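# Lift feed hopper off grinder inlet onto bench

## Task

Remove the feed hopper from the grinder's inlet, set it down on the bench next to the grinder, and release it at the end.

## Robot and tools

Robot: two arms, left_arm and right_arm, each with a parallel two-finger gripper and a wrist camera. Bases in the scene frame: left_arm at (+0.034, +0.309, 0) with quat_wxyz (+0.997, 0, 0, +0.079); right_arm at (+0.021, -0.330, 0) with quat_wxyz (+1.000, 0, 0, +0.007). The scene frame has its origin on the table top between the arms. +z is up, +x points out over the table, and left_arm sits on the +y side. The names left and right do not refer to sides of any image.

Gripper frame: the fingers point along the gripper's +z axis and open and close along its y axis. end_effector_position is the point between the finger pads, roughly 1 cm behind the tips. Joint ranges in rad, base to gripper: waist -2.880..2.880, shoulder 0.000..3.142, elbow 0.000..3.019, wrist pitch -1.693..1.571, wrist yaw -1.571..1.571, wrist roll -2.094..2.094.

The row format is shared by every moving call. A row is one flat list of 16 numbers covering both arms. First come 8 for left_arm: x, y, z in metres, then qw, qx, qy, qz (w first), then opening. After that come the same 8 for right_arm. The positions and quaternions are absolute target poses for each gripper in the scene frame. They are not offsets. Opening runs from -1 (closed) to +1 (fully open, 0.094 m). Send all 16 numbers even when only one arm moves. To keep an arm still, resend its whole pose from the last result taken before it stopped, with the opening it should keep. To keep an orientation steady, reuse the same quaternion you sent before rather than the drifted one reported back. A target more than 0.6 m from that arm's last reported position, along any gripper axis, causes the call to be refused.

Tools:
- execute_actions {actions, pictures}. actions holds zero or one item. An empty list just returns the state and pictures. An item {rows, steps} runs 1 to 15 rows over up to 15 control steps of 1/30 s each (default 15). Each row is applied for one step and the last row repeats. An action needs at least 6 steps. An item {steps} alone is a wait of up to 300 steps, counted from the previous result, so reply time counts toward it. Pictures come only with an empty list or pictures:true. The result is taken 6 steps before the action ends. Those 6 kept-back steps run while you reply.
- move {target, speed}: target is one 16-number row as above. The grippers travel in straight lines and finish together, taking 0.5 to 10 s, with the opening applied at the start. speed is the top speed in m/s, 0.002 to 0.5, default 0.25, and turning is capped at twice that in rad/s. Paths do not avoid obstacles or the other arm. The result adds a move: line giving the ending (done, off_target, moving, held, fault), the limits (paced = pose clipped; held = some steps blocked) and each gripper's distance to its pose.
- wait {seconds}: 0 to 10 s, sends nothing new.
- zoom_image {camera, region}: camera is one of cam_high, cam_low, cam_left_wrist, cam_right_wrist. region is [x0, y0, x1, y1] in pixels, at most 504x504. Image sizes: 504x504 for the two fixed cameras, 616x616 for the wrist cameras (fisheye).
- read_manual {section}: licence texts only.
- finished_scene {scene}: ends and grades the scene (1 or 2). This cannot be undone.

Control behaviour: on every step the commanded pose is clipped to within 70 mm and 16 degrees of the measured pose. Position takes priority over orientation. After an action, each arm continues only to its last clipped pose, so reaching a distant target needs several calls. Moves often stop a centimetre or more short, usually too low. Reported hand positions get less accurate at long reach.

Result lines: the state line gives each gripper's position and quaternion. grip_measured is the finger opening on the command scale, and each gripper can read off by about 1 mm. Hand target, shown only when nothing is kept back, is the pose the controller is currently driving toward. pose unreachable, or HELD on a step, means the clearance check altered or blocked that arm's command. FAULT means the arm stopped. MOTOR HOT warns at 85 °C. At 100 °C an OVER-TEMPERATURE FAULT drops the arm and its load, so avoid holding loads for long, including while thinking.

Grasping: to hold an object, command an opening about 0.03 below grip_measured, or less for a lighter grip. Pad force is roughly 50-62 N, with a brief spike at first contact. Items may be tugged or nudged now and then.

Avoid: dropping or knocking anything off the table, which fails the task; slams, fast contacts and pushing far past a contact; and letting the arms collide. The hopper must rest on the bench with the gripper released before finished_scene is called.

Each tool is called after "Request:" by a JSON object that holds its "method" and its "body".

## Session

Request:
{"method": "execute_actions", "body": {"actions": []}}

Scene clock: 0.00 s of 6320.00 s.
left_arm: end_effector_position=(+0.1568, +0.0446, +0.3557) grip_measured=+1.000 end_effector_quat_wxyz=(-0.044, -0.356, +0.726, -0.587) | right_arm: end_effector_position=(+0.2552, -0.2202, +0.2377) grip_measured=+1.000 end_effector_quat_wxyz=(+0.015, +0.378, +0.926, +0.010)
Joint positions: left_arm=[-1.225  0.358  0.635 -0.592  0.117 -2.063  0.094] | right_arm=[ 0.433  0.982  0.982 -1.537  0.01   1.223  0.094]
Joint velocities: left_arm=[-0.005  0.005  0.022  0.012  0.022 -0.051  0.   ] | right_arm=[-0.015  0.015 -0.037 -0.007  0.007 -0.051  0.   ]
Hand target (left_arm): +0.156, +0.045, +0.373; -0.043, -0.351, +0.718, -0.599
Hand target (right_arm): +0.261, -0.217, +0.249; +0.025, +0.378, +0.925, +0.021
camera_calibration (this result's frames):
cam_left_wrist: T_world_to_cam=[[0.557729, -0.0716985, 0.82692, -0.376947], [-0.816636, 0.130805, 0.562134, -0.0734435], [-0.14847, -0.988812, 0.0144023, 0.181578], [0, 0, 0, 1]] pos_world=[0.177217, 0.162127, 0.350376]
cam_right_wrist: T_world_to_cam=[[-0.697235, -0.716464, -0.023318, 0.0244379], [-0.591127, 0.556252, 0.584083, 0.140523], [-0.405504, 0.421027, -0.811359, 0.515657], [0, 0, 0, 1]] pos_world=[0.309207, -0.277763, 0.336876]

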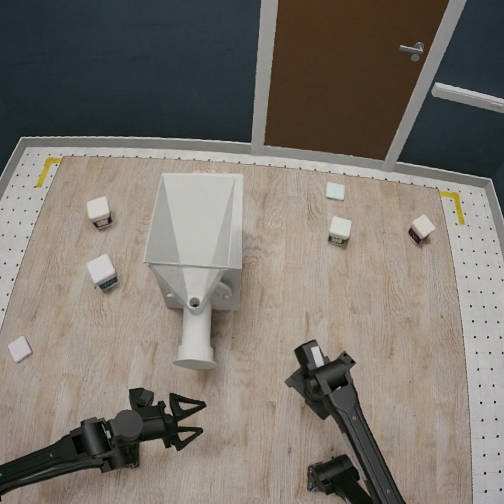

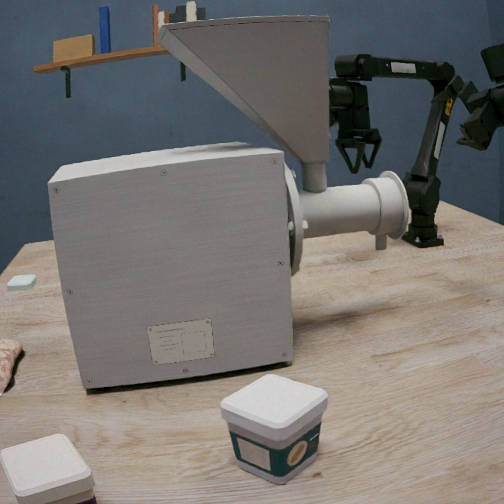

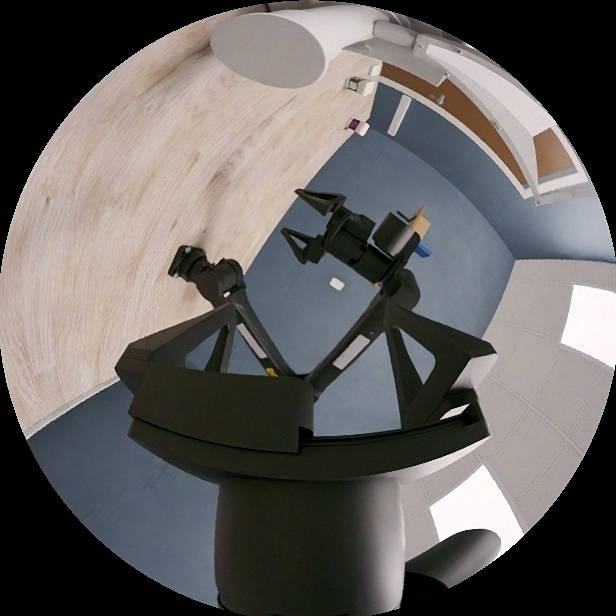

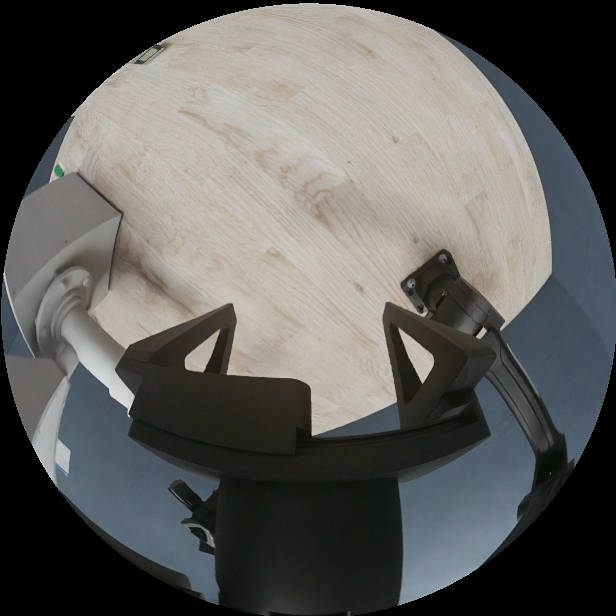

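Request:
{"method": "move", "body": {"target": [0.25,0.3,0.6,0.5,-0.1,0.85,-0.1,0.2,0.36,-0.1,0.32,0.7,-0.3,0.6,0,-0.85]}}

Request:
{"method": "move", "body": {"target": [0.5,0.27,0.61,0.368,-0.004,0.915,-0.167,0.2,0.42,0.04,0.31,0.69,-0.69,0.153,-0.153,-0.85]}}

Request:
{"method": "move", "body": {"target": [0.54,0.185,0.6,0.368,-0.004,0.915,-0.167,0.2,0.46,0.095,0.305,0.69,-0.69,0.153,-0.153,-0.85], "speed": 0.1}}

Request:
{"method": "zoom_image", "body": {"camera": "cam_low", "region": [230,0,450,250]}}

Scene clock: 5.80 s of 6320.00 s.
left_arm: end_effector_position=(+0.2440, +0.2962, +0.5729) grip_measured=+0.202 end_effector_quat_wxyz=(+0.478, -0.107, +0.865, -0.105) | right_arm: end_effector_position=(+0.3539, -0.0999, +0.3273) grip_measured=-0.849 end_effector_quat_wxyz=(+0.719, -0.299, +0.627, +0.021)
Joint positions: left_arm=[-0.144  0.629  1.503 -1.424  0.092 -0.283  0.056] | right_arm=[ 0.689  0.781  0.444  0.372  0.23  -0.424  0.007]
Joint velocities: left_arm=[ 0.005  0.005 -0.002 -0.007  0.066  0.037  0.   ] | right_arm=[-0.005  0.005 -0.017  0.027  0.007 -0.022  0.   ]
Hand target (left_arm): +0.245, +0.298, +0.599; +0.506, -0.102, +0.850, -0.102
Hand target (right_arm): +0.357, -0.103, +0.327; +0.721, -0.300, +0.624, +0.013
Off the commanded pose (left_arm): 0.028 m, 3 deg.
Off the commanded pose (right_arm): 0.010 m, 3 deg.
Kept back: nothing.
move: off_target (left_arm, right_arm)
camera_calibration (this result's frames):
cam_left_wrist: T_world_to_cam=[[0.0818911, -0.960142, 0.267247, 0.11275], [-0.915869, -0.178245, -0.35974, 0.4867], [0.393037, -0.215304, -0.893961, 0.599296], [0, 0, 0, 1]] pos_world=[0.200974, 0.324038, 0.6807]
cam_right_wrist: T_world_to_cam=[[0.398714, -0.821562, 0.407509, -0.357814], [-0.365631, -0.549921, -0.750933, 0.326269], [0.841036, 0.150409, -0.51965, 0.0140393], [0, 0, 0, 1]] pos_world=[0.250152, -0.116655, 0.398114]

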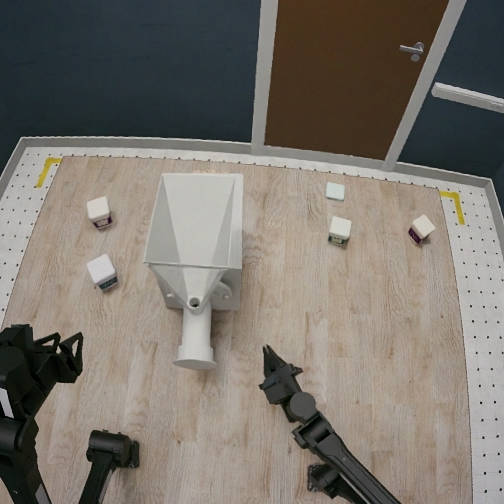

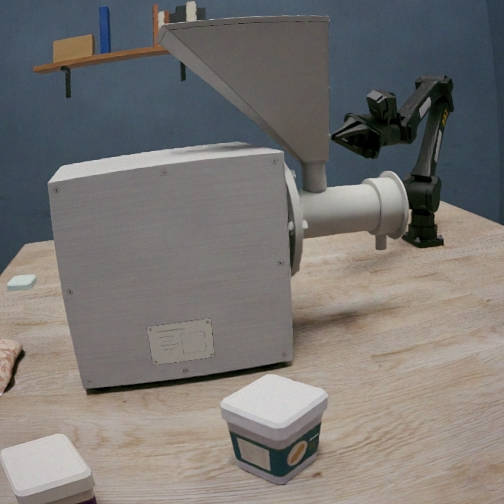

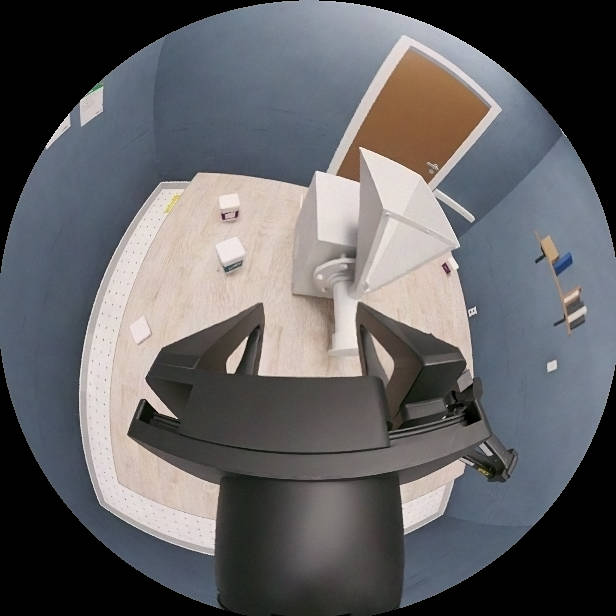

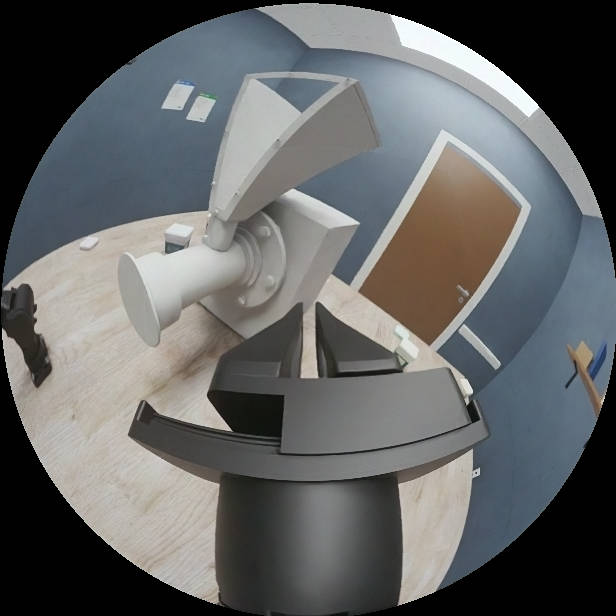

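Scene clock: 9.10 s of 6320.00 s.
left_arm: end_effector_position=(+0.4994, +0.2644, +0.5972) grip_measured=+0.202 end_effector_quat_wxyz=(+0.356, -0.007, +0.919, -0.167) | right_arm: end_effector_position=(+0.4060, +0.0376, +0.2858) grip_measured=-0.849 end_effector_quat_wxyz=(+0.677, -0.704, +0.166, -0.134)
Joint positions: left_arm=[-0.137  1.38   2.109 -1.544  0.323 -0.122  0.056] | right_arm=[ 0.581  1.307  0.707  0.544 -0.548 -1.563  0.007]
Joint velocities: left_arm=[-0.005  0.005  0.007  0.007 -0.022  0.081  0.   ] | right_arm=[-0.015 -0.024 -0.022 -0.007  0.007 -0.007  0.001]
Hand target (left_arm): +0.499, +0.269, +0.612; +0.367, -0.004, +0.916, -0.164
Hand target (right_arm): +0.421, +0.040, +0.311; +0.687, -0.694, +0.154, -0.153
Off the commanded pose (left_arm): 0.014 m, 1 deg.
Off the commanded pose (right_arm): 0.028 m, 3 deg.
Kept back: nothing.
move: off_target (left_arm, right_arm)
camera_calibration (this result's frames):
cam_left_wrist: T_world_to_cam=[[-0.115221, -0.947899, 0.297004, 0.132254], [-0.98747, 0.0768435, -0.137835, 0.559411], [0.107831, -0.309164, -0.944876, 0.711444], [0, 0, 0, 1]] pos_world=[0.490924, 0.302329, 0.710053]
cam_right_wrist: T_world_to_cam=[[0.0467417, 0.0242153, 0.998613, -0.306596], [0.476742, -0.879042, -0.000998893, -0.154179], [0.877799, 0.476128, -0.0526324, -0.232697], [0, 0, 0, 1]] pos_world=[0.292096, -0.0173122, 0.293769]

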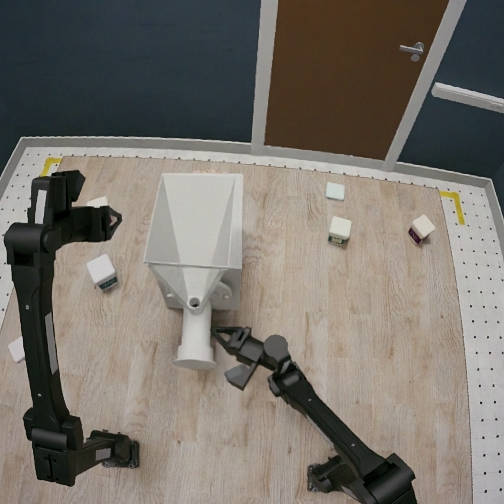

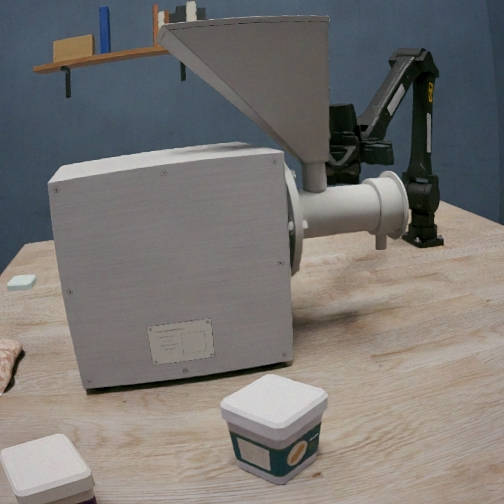

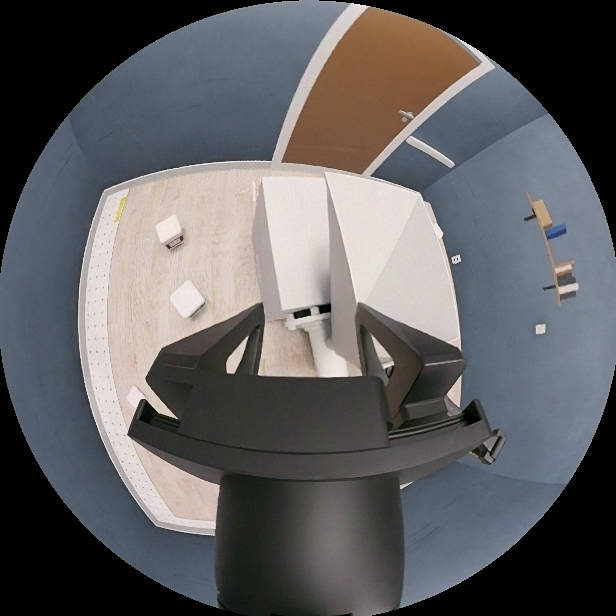

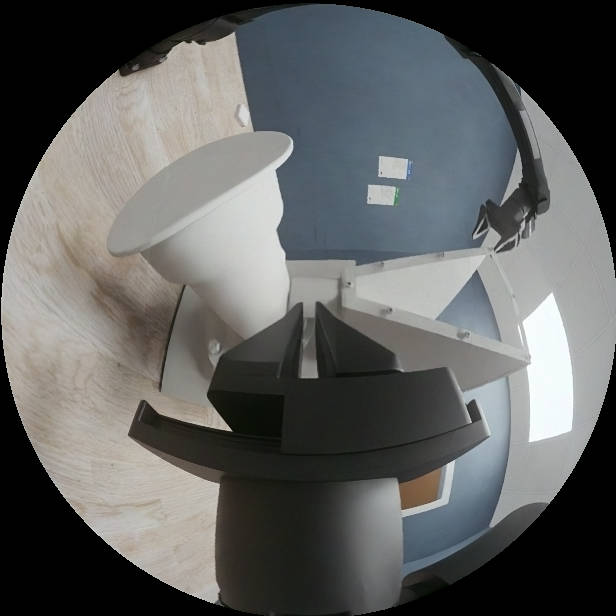

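Scene clock: 10.60 s of 6320.00 s.
left_arm: end_effector_position=(+0.5307, +0.1903, +0.5797) grip_measured=+0.202 end_effector_quat_wxyz=(+0.343, -0.004, +0.925, -0.161) | right_arm: end_effector_position=(+0.4472, +0.0755, +0.2793) grip_measured=-0.849 end_effector_quat_wxyz=(+0.675, -0.704, +0.171, -0.139)
Joint positions: left_arm=[-0.332  1.456  2.14  -1.494  0.181 -0.255  0.056] | right_arm=[ 0.605  1.46   0.84   0.563 -0.51  -1.563  0.007]
Joint velocities: left_arm=[-0.005 -0.005 -0.002 -0.007 -0.022 -0.007 -0.001] | right_arm=[-0.024  0.005  0.017 -0.007 -0.051  0.022 -0.   ]
Hand target (left_arm): +0.539, +0.186, +0.600; +0.369, -0.004, +0.914, -0.168
Hand target (right_arm): +0.457, +0.092, +0.306; +0.691, -0.690, +0.154, -0.152
Off the commanded pose (left_arm): 0.023 m, 3 deg.
Off the commanded pose (right_arm): 0.035 m, 4 deg.
Kept back: nothing.
move: off_target (left_arm, right_arm)
camera_calibration (this result's frames):
cam_left_wrist: T_world_to_cam=[[-0.11184, -0.952073, 0.28469, 0.0769539], [-0.990435, 0.0835007, -0.109843, 0.577676], [0.0808071, -0.294252, -0.952306, 0.684443], [0, 0, 0, 1]] pos_world=[0.525449, 0.226428, 0.693344]
cam_right_wrist: T_world_to_cam=[[0.0474367, 0.0264053, 0.998525, -0.303396], [0.464342, -0.885655, 0.00136114, -0.13514], [0.884385, 0.463593, -0.0542737, -0.288827], [0, 0, 0, 1]] pos_world=[0.332577, 0.0222217, 0.287457]

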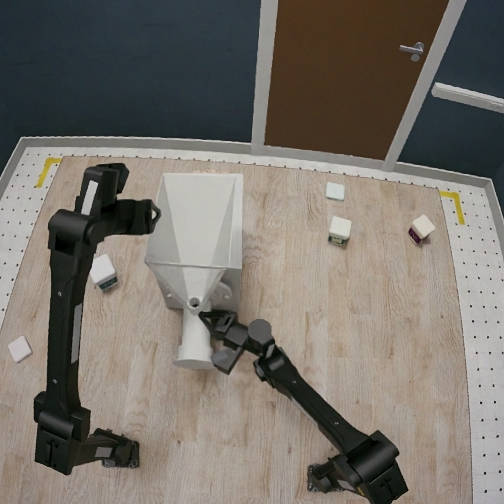

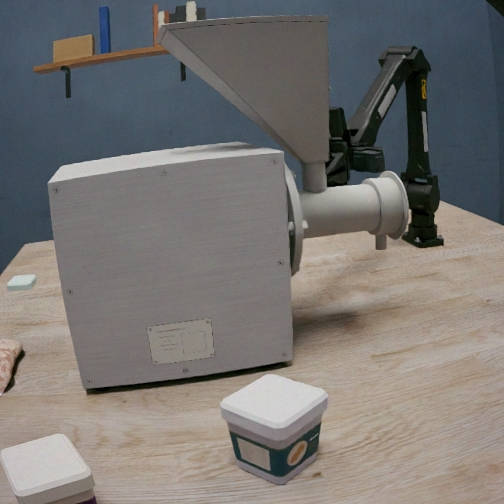

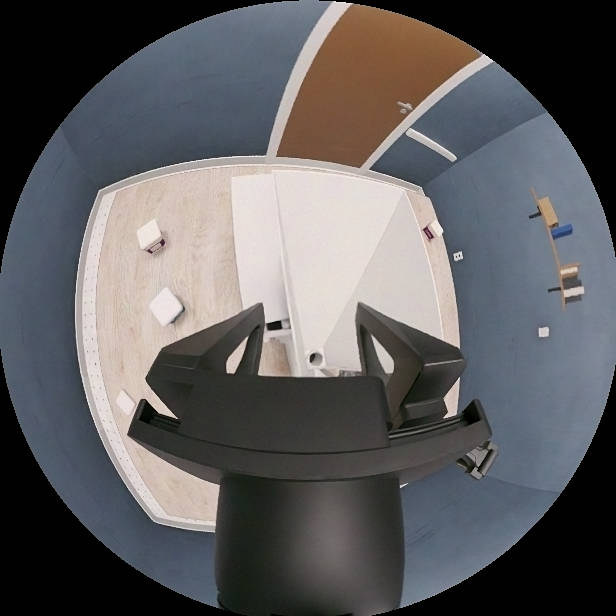

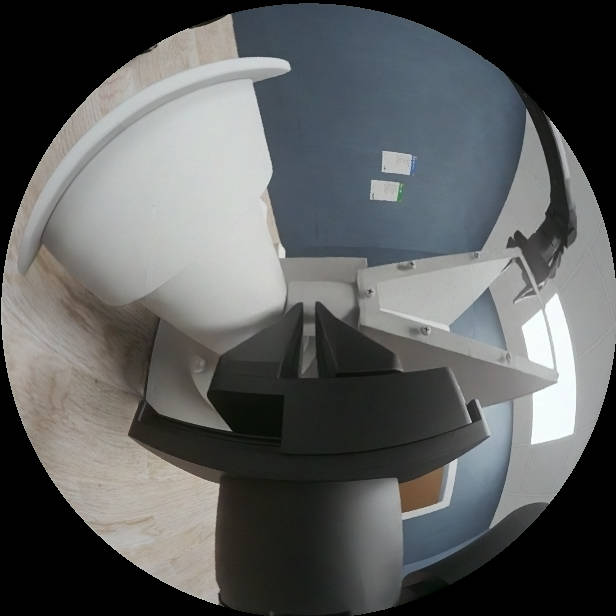

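Region (230, 0, 450, 250) of cam_low's 504x504 image, scaled by 2.016, with more detail than that image has; it fills the left 444 columns of this view, and the rest is white.

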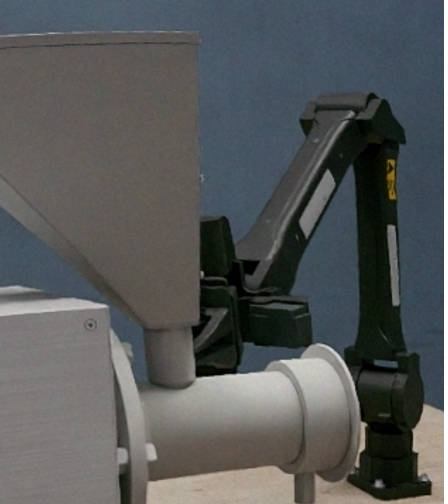

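Request:
{"method": "move", "body": {"target": [0.54,0.178,0.56,0.372,-0.03,0.915,-0.155,0.2,0.43,0.085,0.315,0.69,-0.69,0.153,-0.153,-0.85], "speed": 0.08}}

Request:
{"method": "move", "body": {"target": [0.545,0.17,0.525,0.372,-0.03,0.915,-0.155,0.2,0.455,0.115,0.315,0.69,-0.69,0.153,-0.153,-0.85], "speed": 0.06}}

Request:
{"method": "zoom_image", "body": {"camera": "cam_low", "region": [230,0,450,250]}}

Scene clock: 12.17 s of 6320.00 s.
left_arm: end_effector_position=(+0.5435, +0.1823, +0.5536) grip_measured=+0.202 end_effector_quat_wxyz=(+0.360, -0.030, +0.920, -0.150) | right_arm: end_effector_position=(+0.4322, +0.0802, +0.3076) grip_measured=-0.849 end_effector_quat_wxyz=(+0.688, -0.692, +0.160, -0.150)
Joint positions: left_arm=[-0.366  1.416  1.998 -1.358  0.11  -0.319  0.056] | right_arm=[ 0.634  1.406  0.838  0.559 -0.481 -1.563  0.007]
Joint velocities: left_arm=[ 0.005  0.005 -0.012 -0.007 -0.081 -0.037 -0.   ] | right_arm=[ 0.005 -0.015 -0.012  0.007  0.022 -0.081 -0.   ]
Hand target (left_arm): +0.540, +0.178, +0.560; +0.372, -0.030, +0.915, -0.156
Hand target (right_arm): +0.429, +0.084, +0.315; +0.691, -0.690, +0.154, -0.152
Off the commanded pose (left_arm): 0.008 m, 2 deg.
Off the commanded pose (right_arm): 0.009 m, 1 deg.
Kept back: nothing.
move: done
camera_calibration (this result's frames):
cam_left_wrist: T_world_to_cam=[[-0.0608301, -0.957672, 0.28136, 0.0532784], [-0.990544, 0.02319, -0.135224, 0.613268], [0.122975, -0.286925, -0.950027, 0.630672], [0, 0, 0, 1]] pos_world=[0.533153, 0.217757, 0.667094]
cam_right_wrist: T_world_to_cam=[[0.00783378, -0.00145783, 0.999968, -0.312181], [0.464757, -0.885424, -0.00493176, -0.122372], [0.885404, 0.464781, -0.00625868, -0.291467], [0, 0, 0, 1]] pos_world=[0.317384, 0.0266619, 0.309743]

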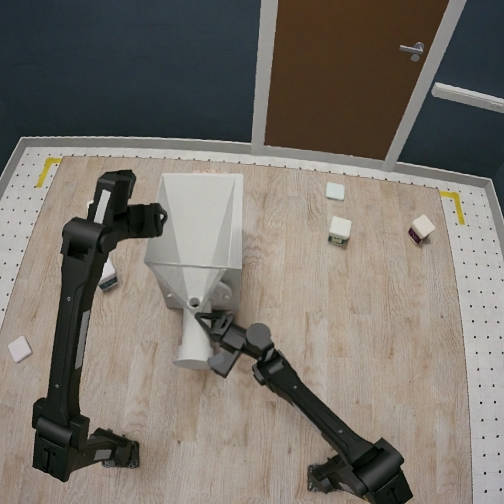

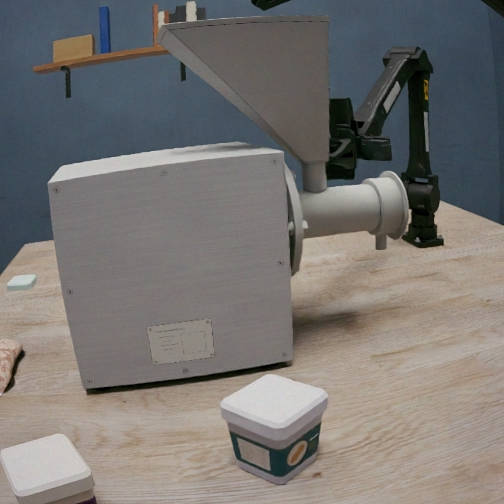

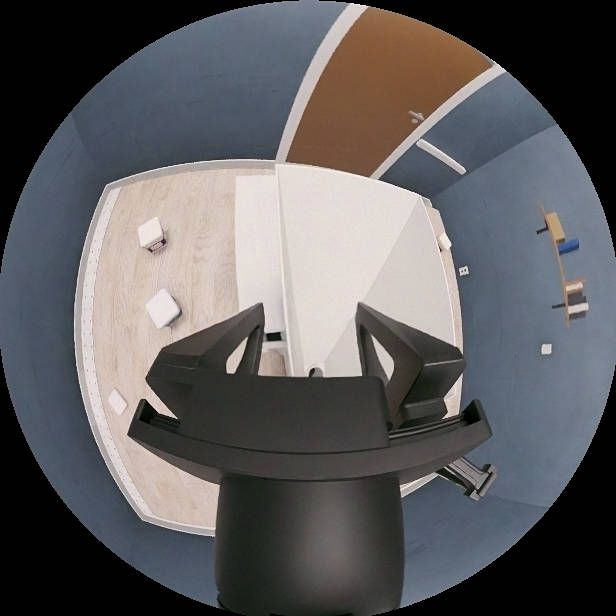

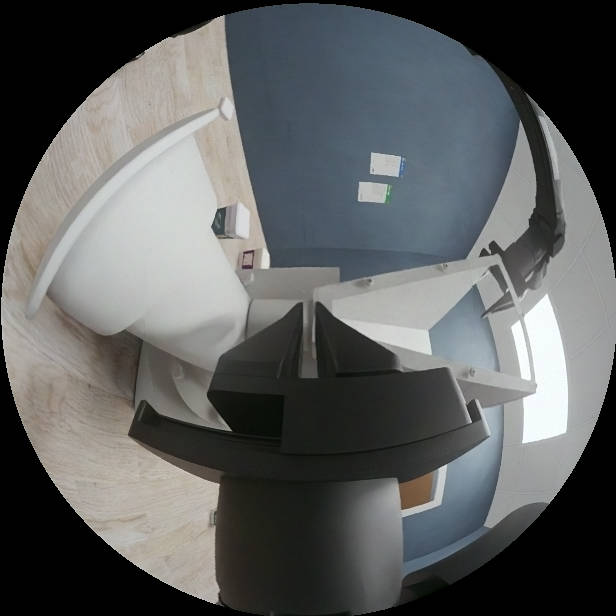

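Scene clock: 13.30 s of 6320.00 s.
left_arm: end_effector_position=(+0.5490, +0.1747, +0.5187) grip_measured=+0.202 end_effector_quat_wxyz=(+0.360, -0.030, +0.921, -0.149) | right_arm: end_effector_position=(+0.4407, +0.1016, +0.2878) grip_measured=-0.849 end_effector_quat_wxyz=(+0.678, -0.703, +0.165, -0.138)
Joint positions: left_arm=[-0.382  1.382  1.858 -1.252  0.097 -0.33   0.056] | right_arm=[ 0.657  1.477  0.879  0.55  -0.468 -1.563  0.007]
Joint velocities: left_arm=[-0.005 -0.005 -0.012  0.012  0.007 -0.007 -0.001] | right_arm=[ 0.005 -0.015 -0.017  0.002 -0.037 -0.022  0.   ]
Hand target (left_arm): +0.545, +0.170, +0.525; +0.371, -0.030, +0.915, -0.155
Hand target (right_arm): +0.453, +0.113, +0.316; +0.691, -0.690, +0.153, -0.153
Off the commanded pose (left_arm): 0.009 m, 2 deg.
Off the commanded pose (right_arm): 0.034 m, 3 deg.
Kept back: nothing.
move: off_target (right_arm)
camera_calibration (this result's frames):
cam_left_wrist: T_world_to_cam=[[-0.0596866, -0.958134, 0.28003, 0.0562975], [-0.990681, 0.0224507, -0.134342, 0.613946], [0.12243, -0.285438, -0.950545, 0.594951], [0, 0, 0, 1]] pos_world=[0.538745, 0.209979, 0.632241]
cam_right_wrist: T_world_to_cam=[[0.0385364, 0.0231411, 0.998989, -0.308105], [0.474147, -0.880443, 0.0021046, -0.114133], [0.879602, 0.473587, -0.0449014, -0.296283], [0, 0, 0, 1]] pos_world=[0.3266, 0.046958, 0.29473]

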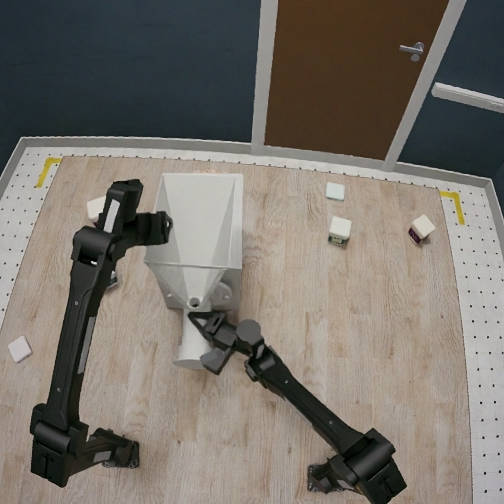

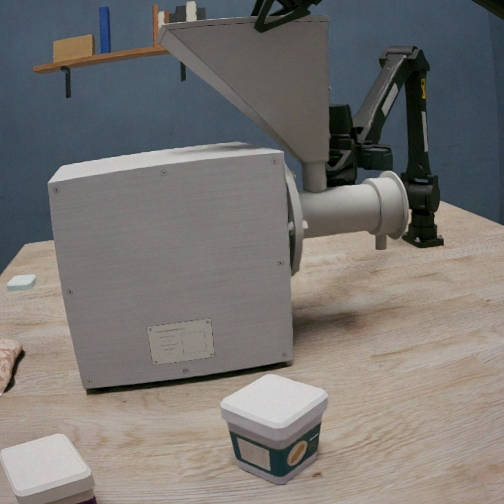

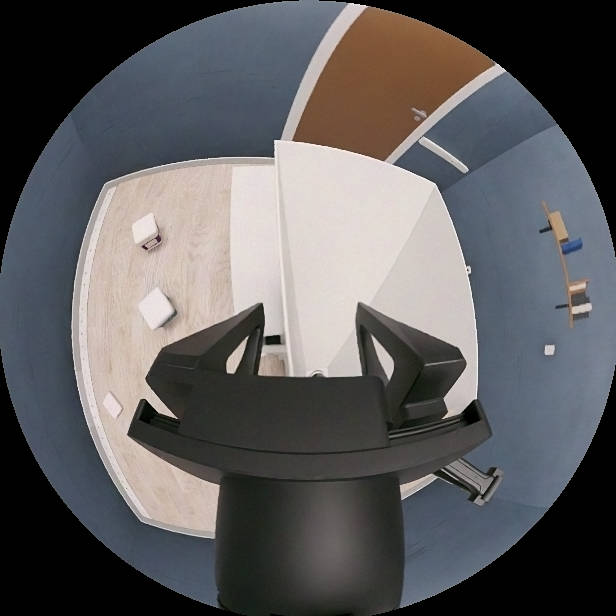

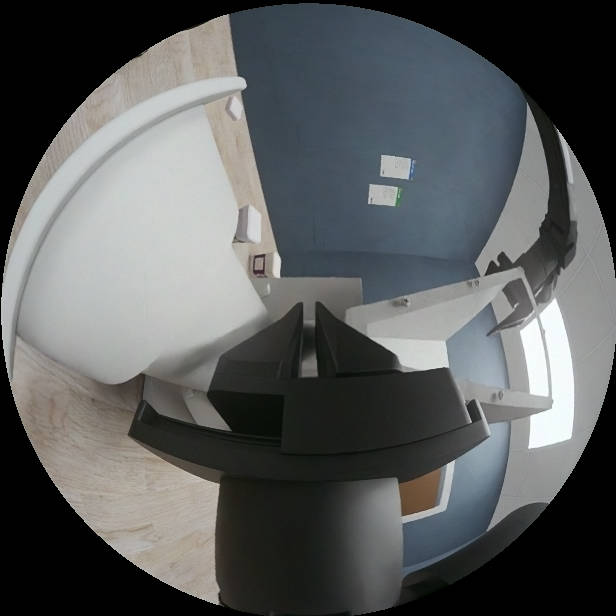

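Region (230, 0, 450, 250) of cam_low's 504x504 image, scaled by 2.016, with more detail than that image has; it fills the left 444 columns of this view, and the rest is white.

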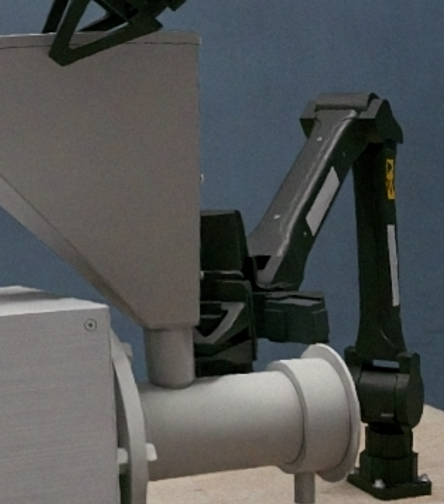

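Request:
{"method": "move", "body": {"target": [0.547,0.184,0.525,0.377,-0.06,0.913,-0.144,-0.6,0.45,0.1,0.315,0.69,-0.69,0.153,-0.153,-0.85], "speed": 0.06}}

Request:
{"method": "move", "body": {"target": [0.547,0.184,0.525,0.377,-0.06,0.913,-0.144,-1,0.45,0.1,0.315,0.69,-0.69,0.153,-0.153,-0.85]}}

Request:
{"method": "move", "body": {"target": [0.575,0.161,0.53,0.35,0.084,0.914,-0.196,-1,0.47,0.1,0.315,0.69,-0.69,0.153,-0.153,-0.85], "speed": 0.06}}

Request:
{"method": "move", "body": {"target": [0.575,0.161,0.53,0.35,0.084,0.914,-0.196,-1,0.49,0.105,0.31,0.69,-0.69,0.153,-0.153,1], "speed": 0.06}}

Request:
{"method": "zoom_image", "body": {"camera": "cam_low", "region": [230,0,450,250]}}

Scene clock: 14.77 s of 6320.00 s.
left_arm: end_effector_position=(+0.5495, +0.1811, +0.5181) grip_measured=-0.598 end_effector_quat_wxyz=(+0.364, -0.053, +0.920, -0.140) | right_arm: end_effector_position=(+0.4402, +0.1014, +0.2885) grip_measured=-0.849 end_effector_quat_wxyz=(+0.679, -0.703, +0.163, -0.137)
Joint positions: left_arm=[-0.381  1.376  1.85  -1.247  0.062 -0.364  0.019] | right_arm=[ 0.656  1.475  0.879  0.55  -0.474 -1.563  0.007]
Joint velocities: left_arm=[-0.005 -0.024  0.007  0.002  0.007 -0.007 -0.001] | right_arm=[-0.005  0.005  0.017  0.017  0.066  0.051 -0.001]
Hand target (left_arm): +0.547, +0.184, +0.525; +0.377, -0.060, +0.913, -0.145
Hand target (right_arm): +0.448, +0.099, +0.315; +0.690, -0.690, +0.153, -0.153
Off the commanded pose (left_arm): 0.008 m, 2 deg.
Off the commanded pose (right_arm): 0.028 m, 3 deg.
Kept back: nothing.
move: off_target (right_arm)
camera_calibration (this result's frames):
cam_left_wrist: T_world_to_cam=[[-0.0125816, -0.960056, 0.279526, 0.037416], [-0.990519, -0.0262783, -0.134839, 0.623231], [0.136798, -0.278573, -0.950623, 0.587053], [0, 0, 0, 1]] pos_world=[0.537485, 0.215836, 0.631643]
cam_right_wrist: T_world_to_cam=[[0.037706, 0.0223913, 0.999038, -0.30833], [0.478165, -0.878268, 0.00163745, -0.115892], [0.87746, 0.477644, -0.0438228, -0.29547], [0, 0, 0, 1]] pos_world=[0.326304, 0.0462485, 0.295275]

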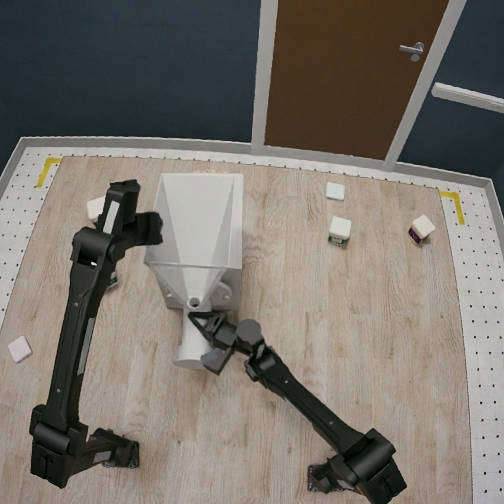

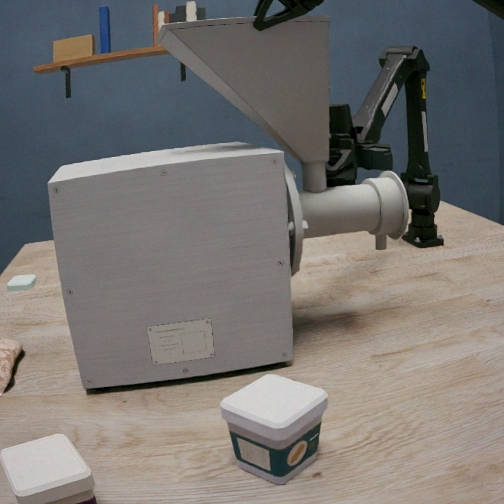

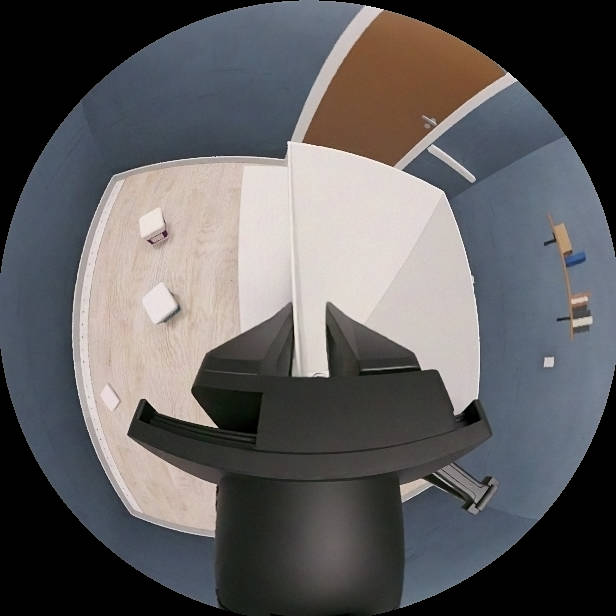

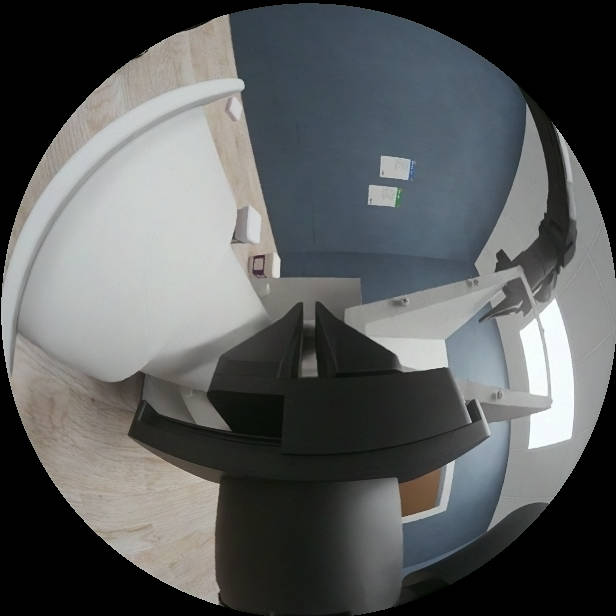

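Scene clock: 15.47 s of 6320.00 s.
left_arm: end_effector_position=(+0.5503, +0.1825, +0.5179) grip_measured=-0.967 end_effector_quat_wxyz=(+0.364, -0.061, +0.919, -0.141) | right_arm: end_effector_position=(+0.4402, +0.1014, +0.2885) grip_measured=-0.849 end_effector_quat_wxyz=(+0.679, -0.703, +0.163, -0.137)
Joint positions: left_arm=[-0.38   1.376  1.849 -1.244  0.058 -0.38   0.002] | right_arm=[ 0.656  1.475  0.879  0.55  -0.474 -1.563  0.007]
Joint velocities: left_arm=[ 0.005 -0.005 -0.007  0.002 -0.081 -0.037  0.002] | right_arm=[ 0.015 -0.015 -0.017  0.002 -0.007  0.066  0.001]
Hand target (left_arm): +0.547, +0.184, +0.525; +0.377, -0.060, +0.913, -0.144
Hand target (right_arm): +0.449, +0.099, +0.315; +0.690, -0.690, +0.153, -0.153
Off the commanded pose (left_arm): 0.008 m, 2 deg.
Off the commanded pose (right_arm): 0.028 m, 3 deg.
Kept back: nothing.
move: off_target (right_arm)
camera_calibration (this result's frames):
cam_left_wrist: T_world_to_cam=[[0.00259373, -0.957662, 0.287883, 0.0256165], [-0.990174, -0.0427105, -0.133158, 0.625992], [0.139816, -0.284709, -0.948363, 0.585456], [0, 0, 0, 1]] pos_world=[0.537919, 0.217953, 0.631206]
cam_right_wrist: T_world_to_cam=[[0.037706, 0.0223913, 0.999038, -0.30833], [0.478165, -0.878268, 0.00163745, -0.115892], [0.87746, 0.477644, -0.0438228, -0.29547], [0, 0, 0, 1]] pos_world=[0.326304, 0.0462485, 0.295275]

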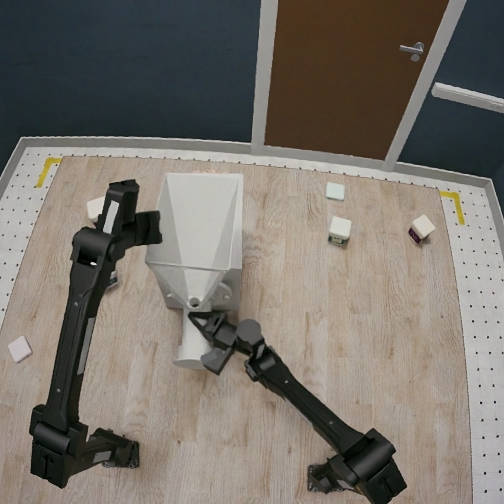

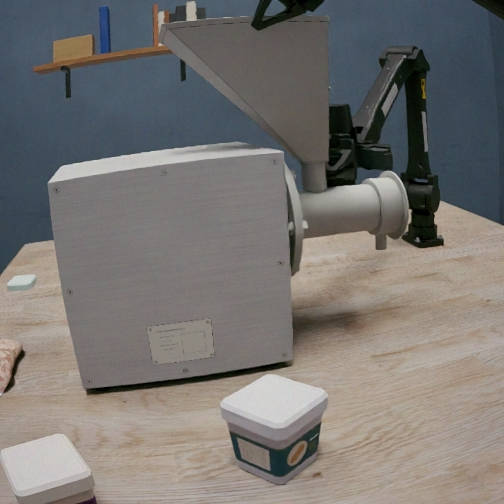

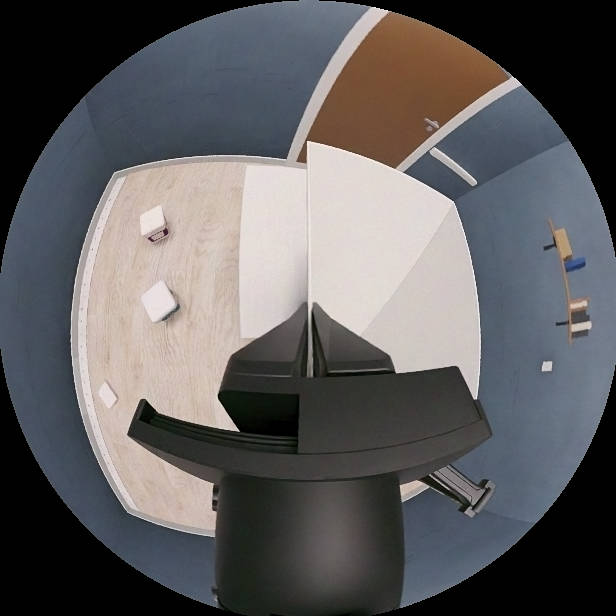

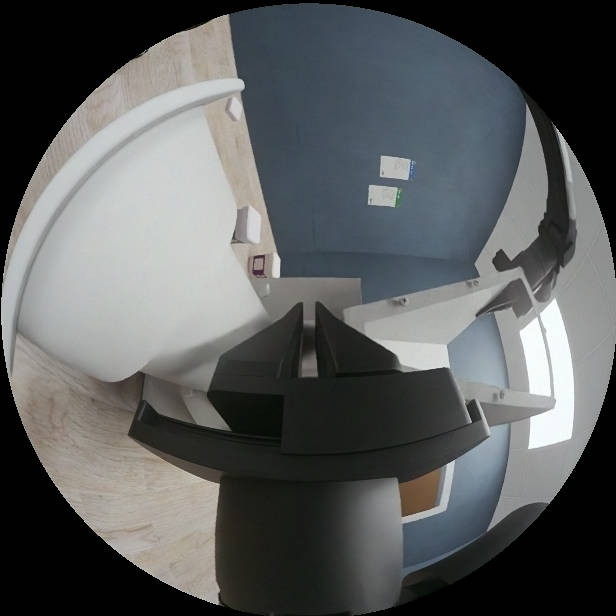

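Scene clock: 18.30 s of 6320.00 s.
left_arm: end_effector_position=(+0.5682, +0.1566, +0.5180) grip_measured=-0.967 end_effector_quat_wxyz=(+0.341, +0.067, +0.916, -0.201) | right_arm: end_effector_position=(+0.4407, +0.0996, +0.2883) grip_measured=-0.849 end_effector_quat_wxyz=(+0.680, -0.705, +0.155, -0.127)
Joint positions: left_arm=[-0.344  1.461  1.936 -1.277  0.301 -0.162  0.002] | right_arm=[ 0.643  1.479  0.883  0.548 -0.512 -1.563  0.007]
Joint velocities: left_arm=[ 0.005 -0.015 -0.012  0.002  0.051 -0.037 -0.   ] | right_arm=[ 0.005  0.005  0.017  0.012  0.066 -0.022 -0.001]
Hand target (left_arm): +0.575, +0.161, +0.530; +0.349, +0.083, +0.913, -0.195
Hand target (right_arm): +0.467, +0.097, +0.316; +0.690, -0.691, +0.153, -0.154
Off the commanded pose (left_arm): 0.014 m, 2 deg.
Off the commanded pose (right_arm): 0.040 m, 4 deg.
Kept back: nothing.
move: off_target (left_arm, right_arm)
camera_calibration (this result's frames):
cam_left_wrist: T_world_to_cam=[[-0.269084, -0.912903, 0.306924, 0.138278], [-0.961548, 0.236458, -0.139689, 0.58598], [0.0549483, -0.33271, -0.941427, 0.62788], [0, 0, 0, 1]] pos_world=[0.566155, 0.196577, 0.630517]
cam_right_wrist: T_world_to_cam=[[0.0394529, 0.0228779, 0.998959, -0.30892], [0.500418, -0.865784, 0.0000643909, -0.128298], [0.864884, 0.499895, -0.0456062, -0.291231], [0, 0, 0, 1]] pos_world=[0.328272, 0.0415739, 0.295325]

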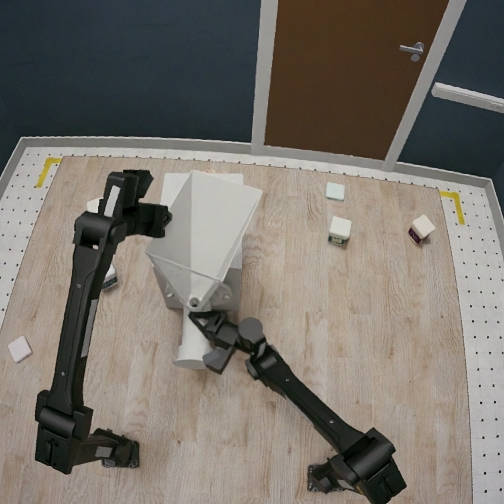

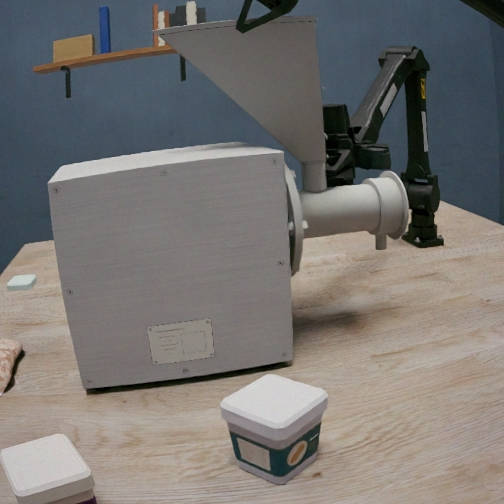

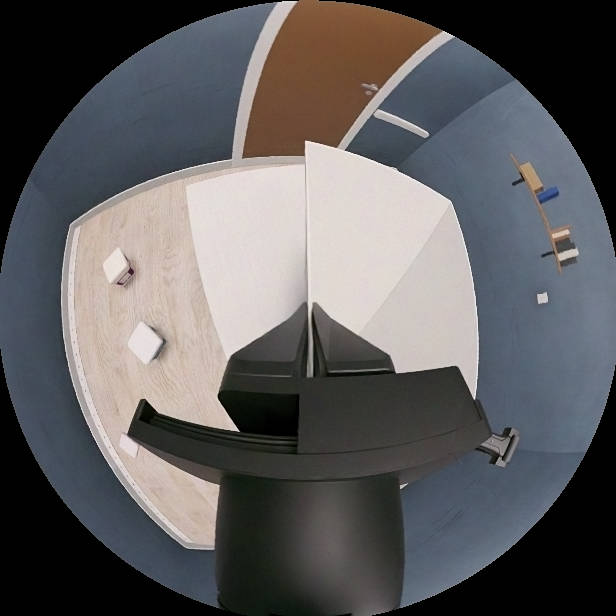

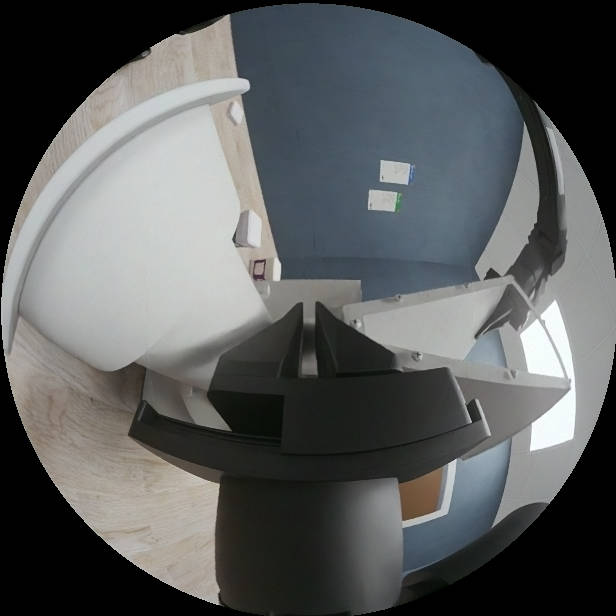

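Scene clock: 19.43 s of 6320.00 s.
left_arm: end_effector_position=(+0.5721, +0.1792, +0.5694) grip_measured=-0.965 end_effector_quat_wxyz=(+0.399, +0.030, +0.892, -0.210) | right_arm: end_effector_position=(+0.4394, +0.0984, +0.3168) grip_measured=+0.992 end_effector_quat_wxyz=(+0.700, -0.691, +0.137, -0.117)
Joint positions: left_arm=[-0.304  1.441  2.    -1.228  0.296 -0.224  0.002] | right_arm=[ 0.63   1.458  0.908  0.56  -0.566 -1.535  0.094]
Joint velocities: left_arm=[-0.005 -0.005 -0.002  0.002 -0.037  0.007  0.001] | right_arm=[-0.015 -0.005 -0.017 -0.007 -0.007 -0.051 -0.   ]
Hand target (left_arm): +0.574, +0.161, +0.532; +0.352, +0.082, +0.911, -0.199
Hand target (right_arm): +0.485, +0.099, +0.310; +0.690, -0.691, +0.153, -0.153
Off the commanded pose (left_arm): 0.043 m, 9 deg.
Off the commanded pose (right_arm): 0.051 m, 5 deg.
Kept back: nothing.
move: off_target (left_arm, right_arm)
camera_calibration (this result's frames):
cam_left_wrist: T_world_to_cam=[[-0.226953, -0.91469, 0.334416, 0.104771], [-0.95655, 0.144818, -0.253062, 0.669685], [0.183044, -0.377319, -0.907813, 0.599051], [0, 0, 0, 1]] pos_world=[0.554712, 0.224885, 0.678261]
cam_right_wrist: T_world_to_cam=[[0.0195062, -0.0224683, 0.999557, -0.324333], [0.534574, -0.84461, -0.0294175, -0.136474], [0.844897, 0.534911, -0.00446416, -0.295984], [0, 0, 0, 1]] pos_world=[0.329358, 0.0357708, 0.318854]

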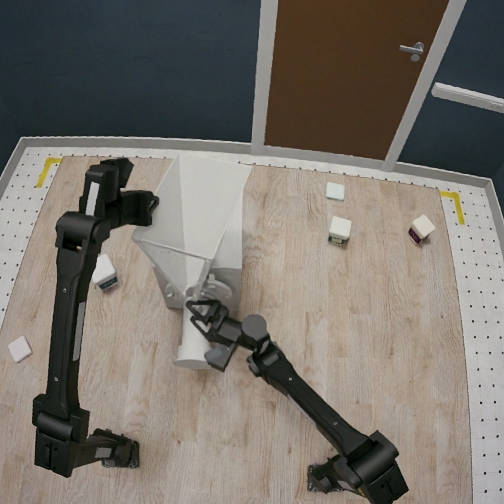

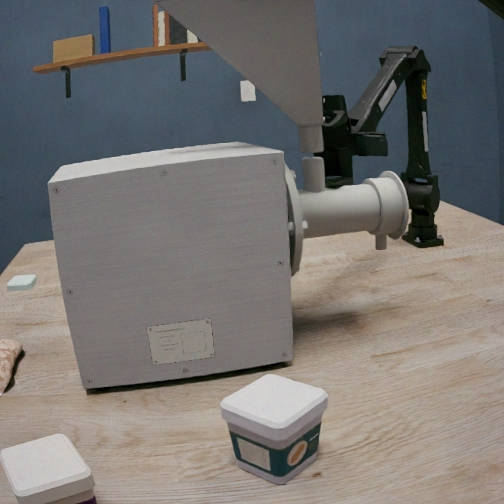

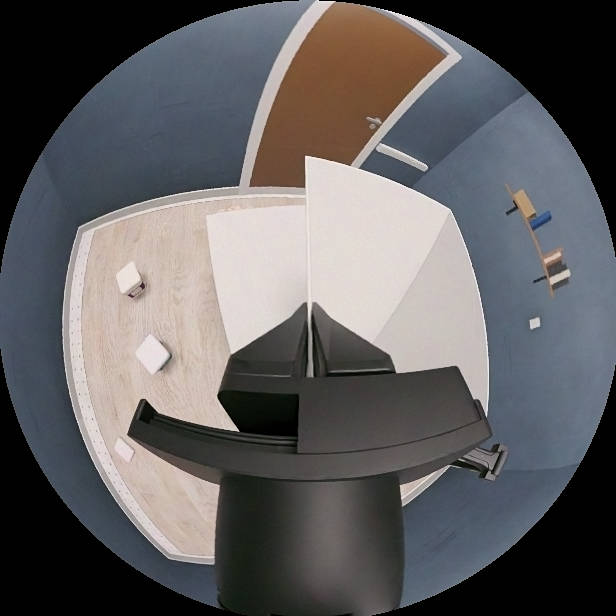

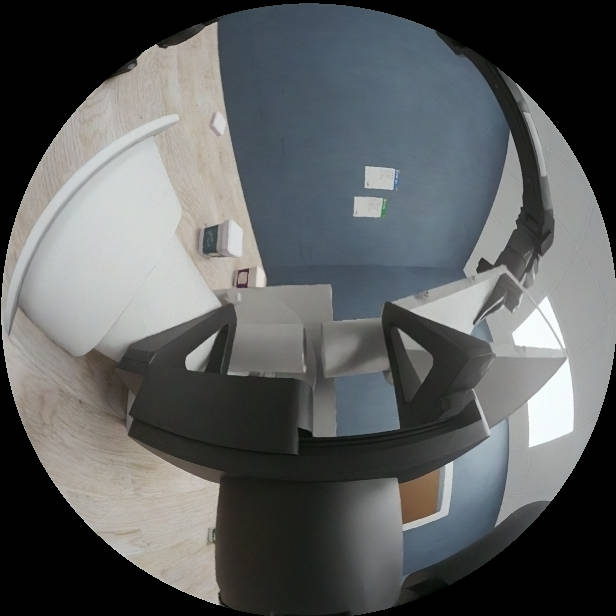

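Region (230, 0, 450, 250) of cam_low's 504x504 image, scaled by 2.016, with more detail than that image has; it fills the left 444 columns of this view, and the rest is white.

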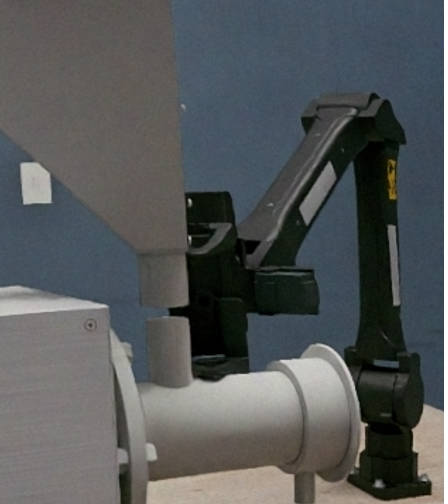

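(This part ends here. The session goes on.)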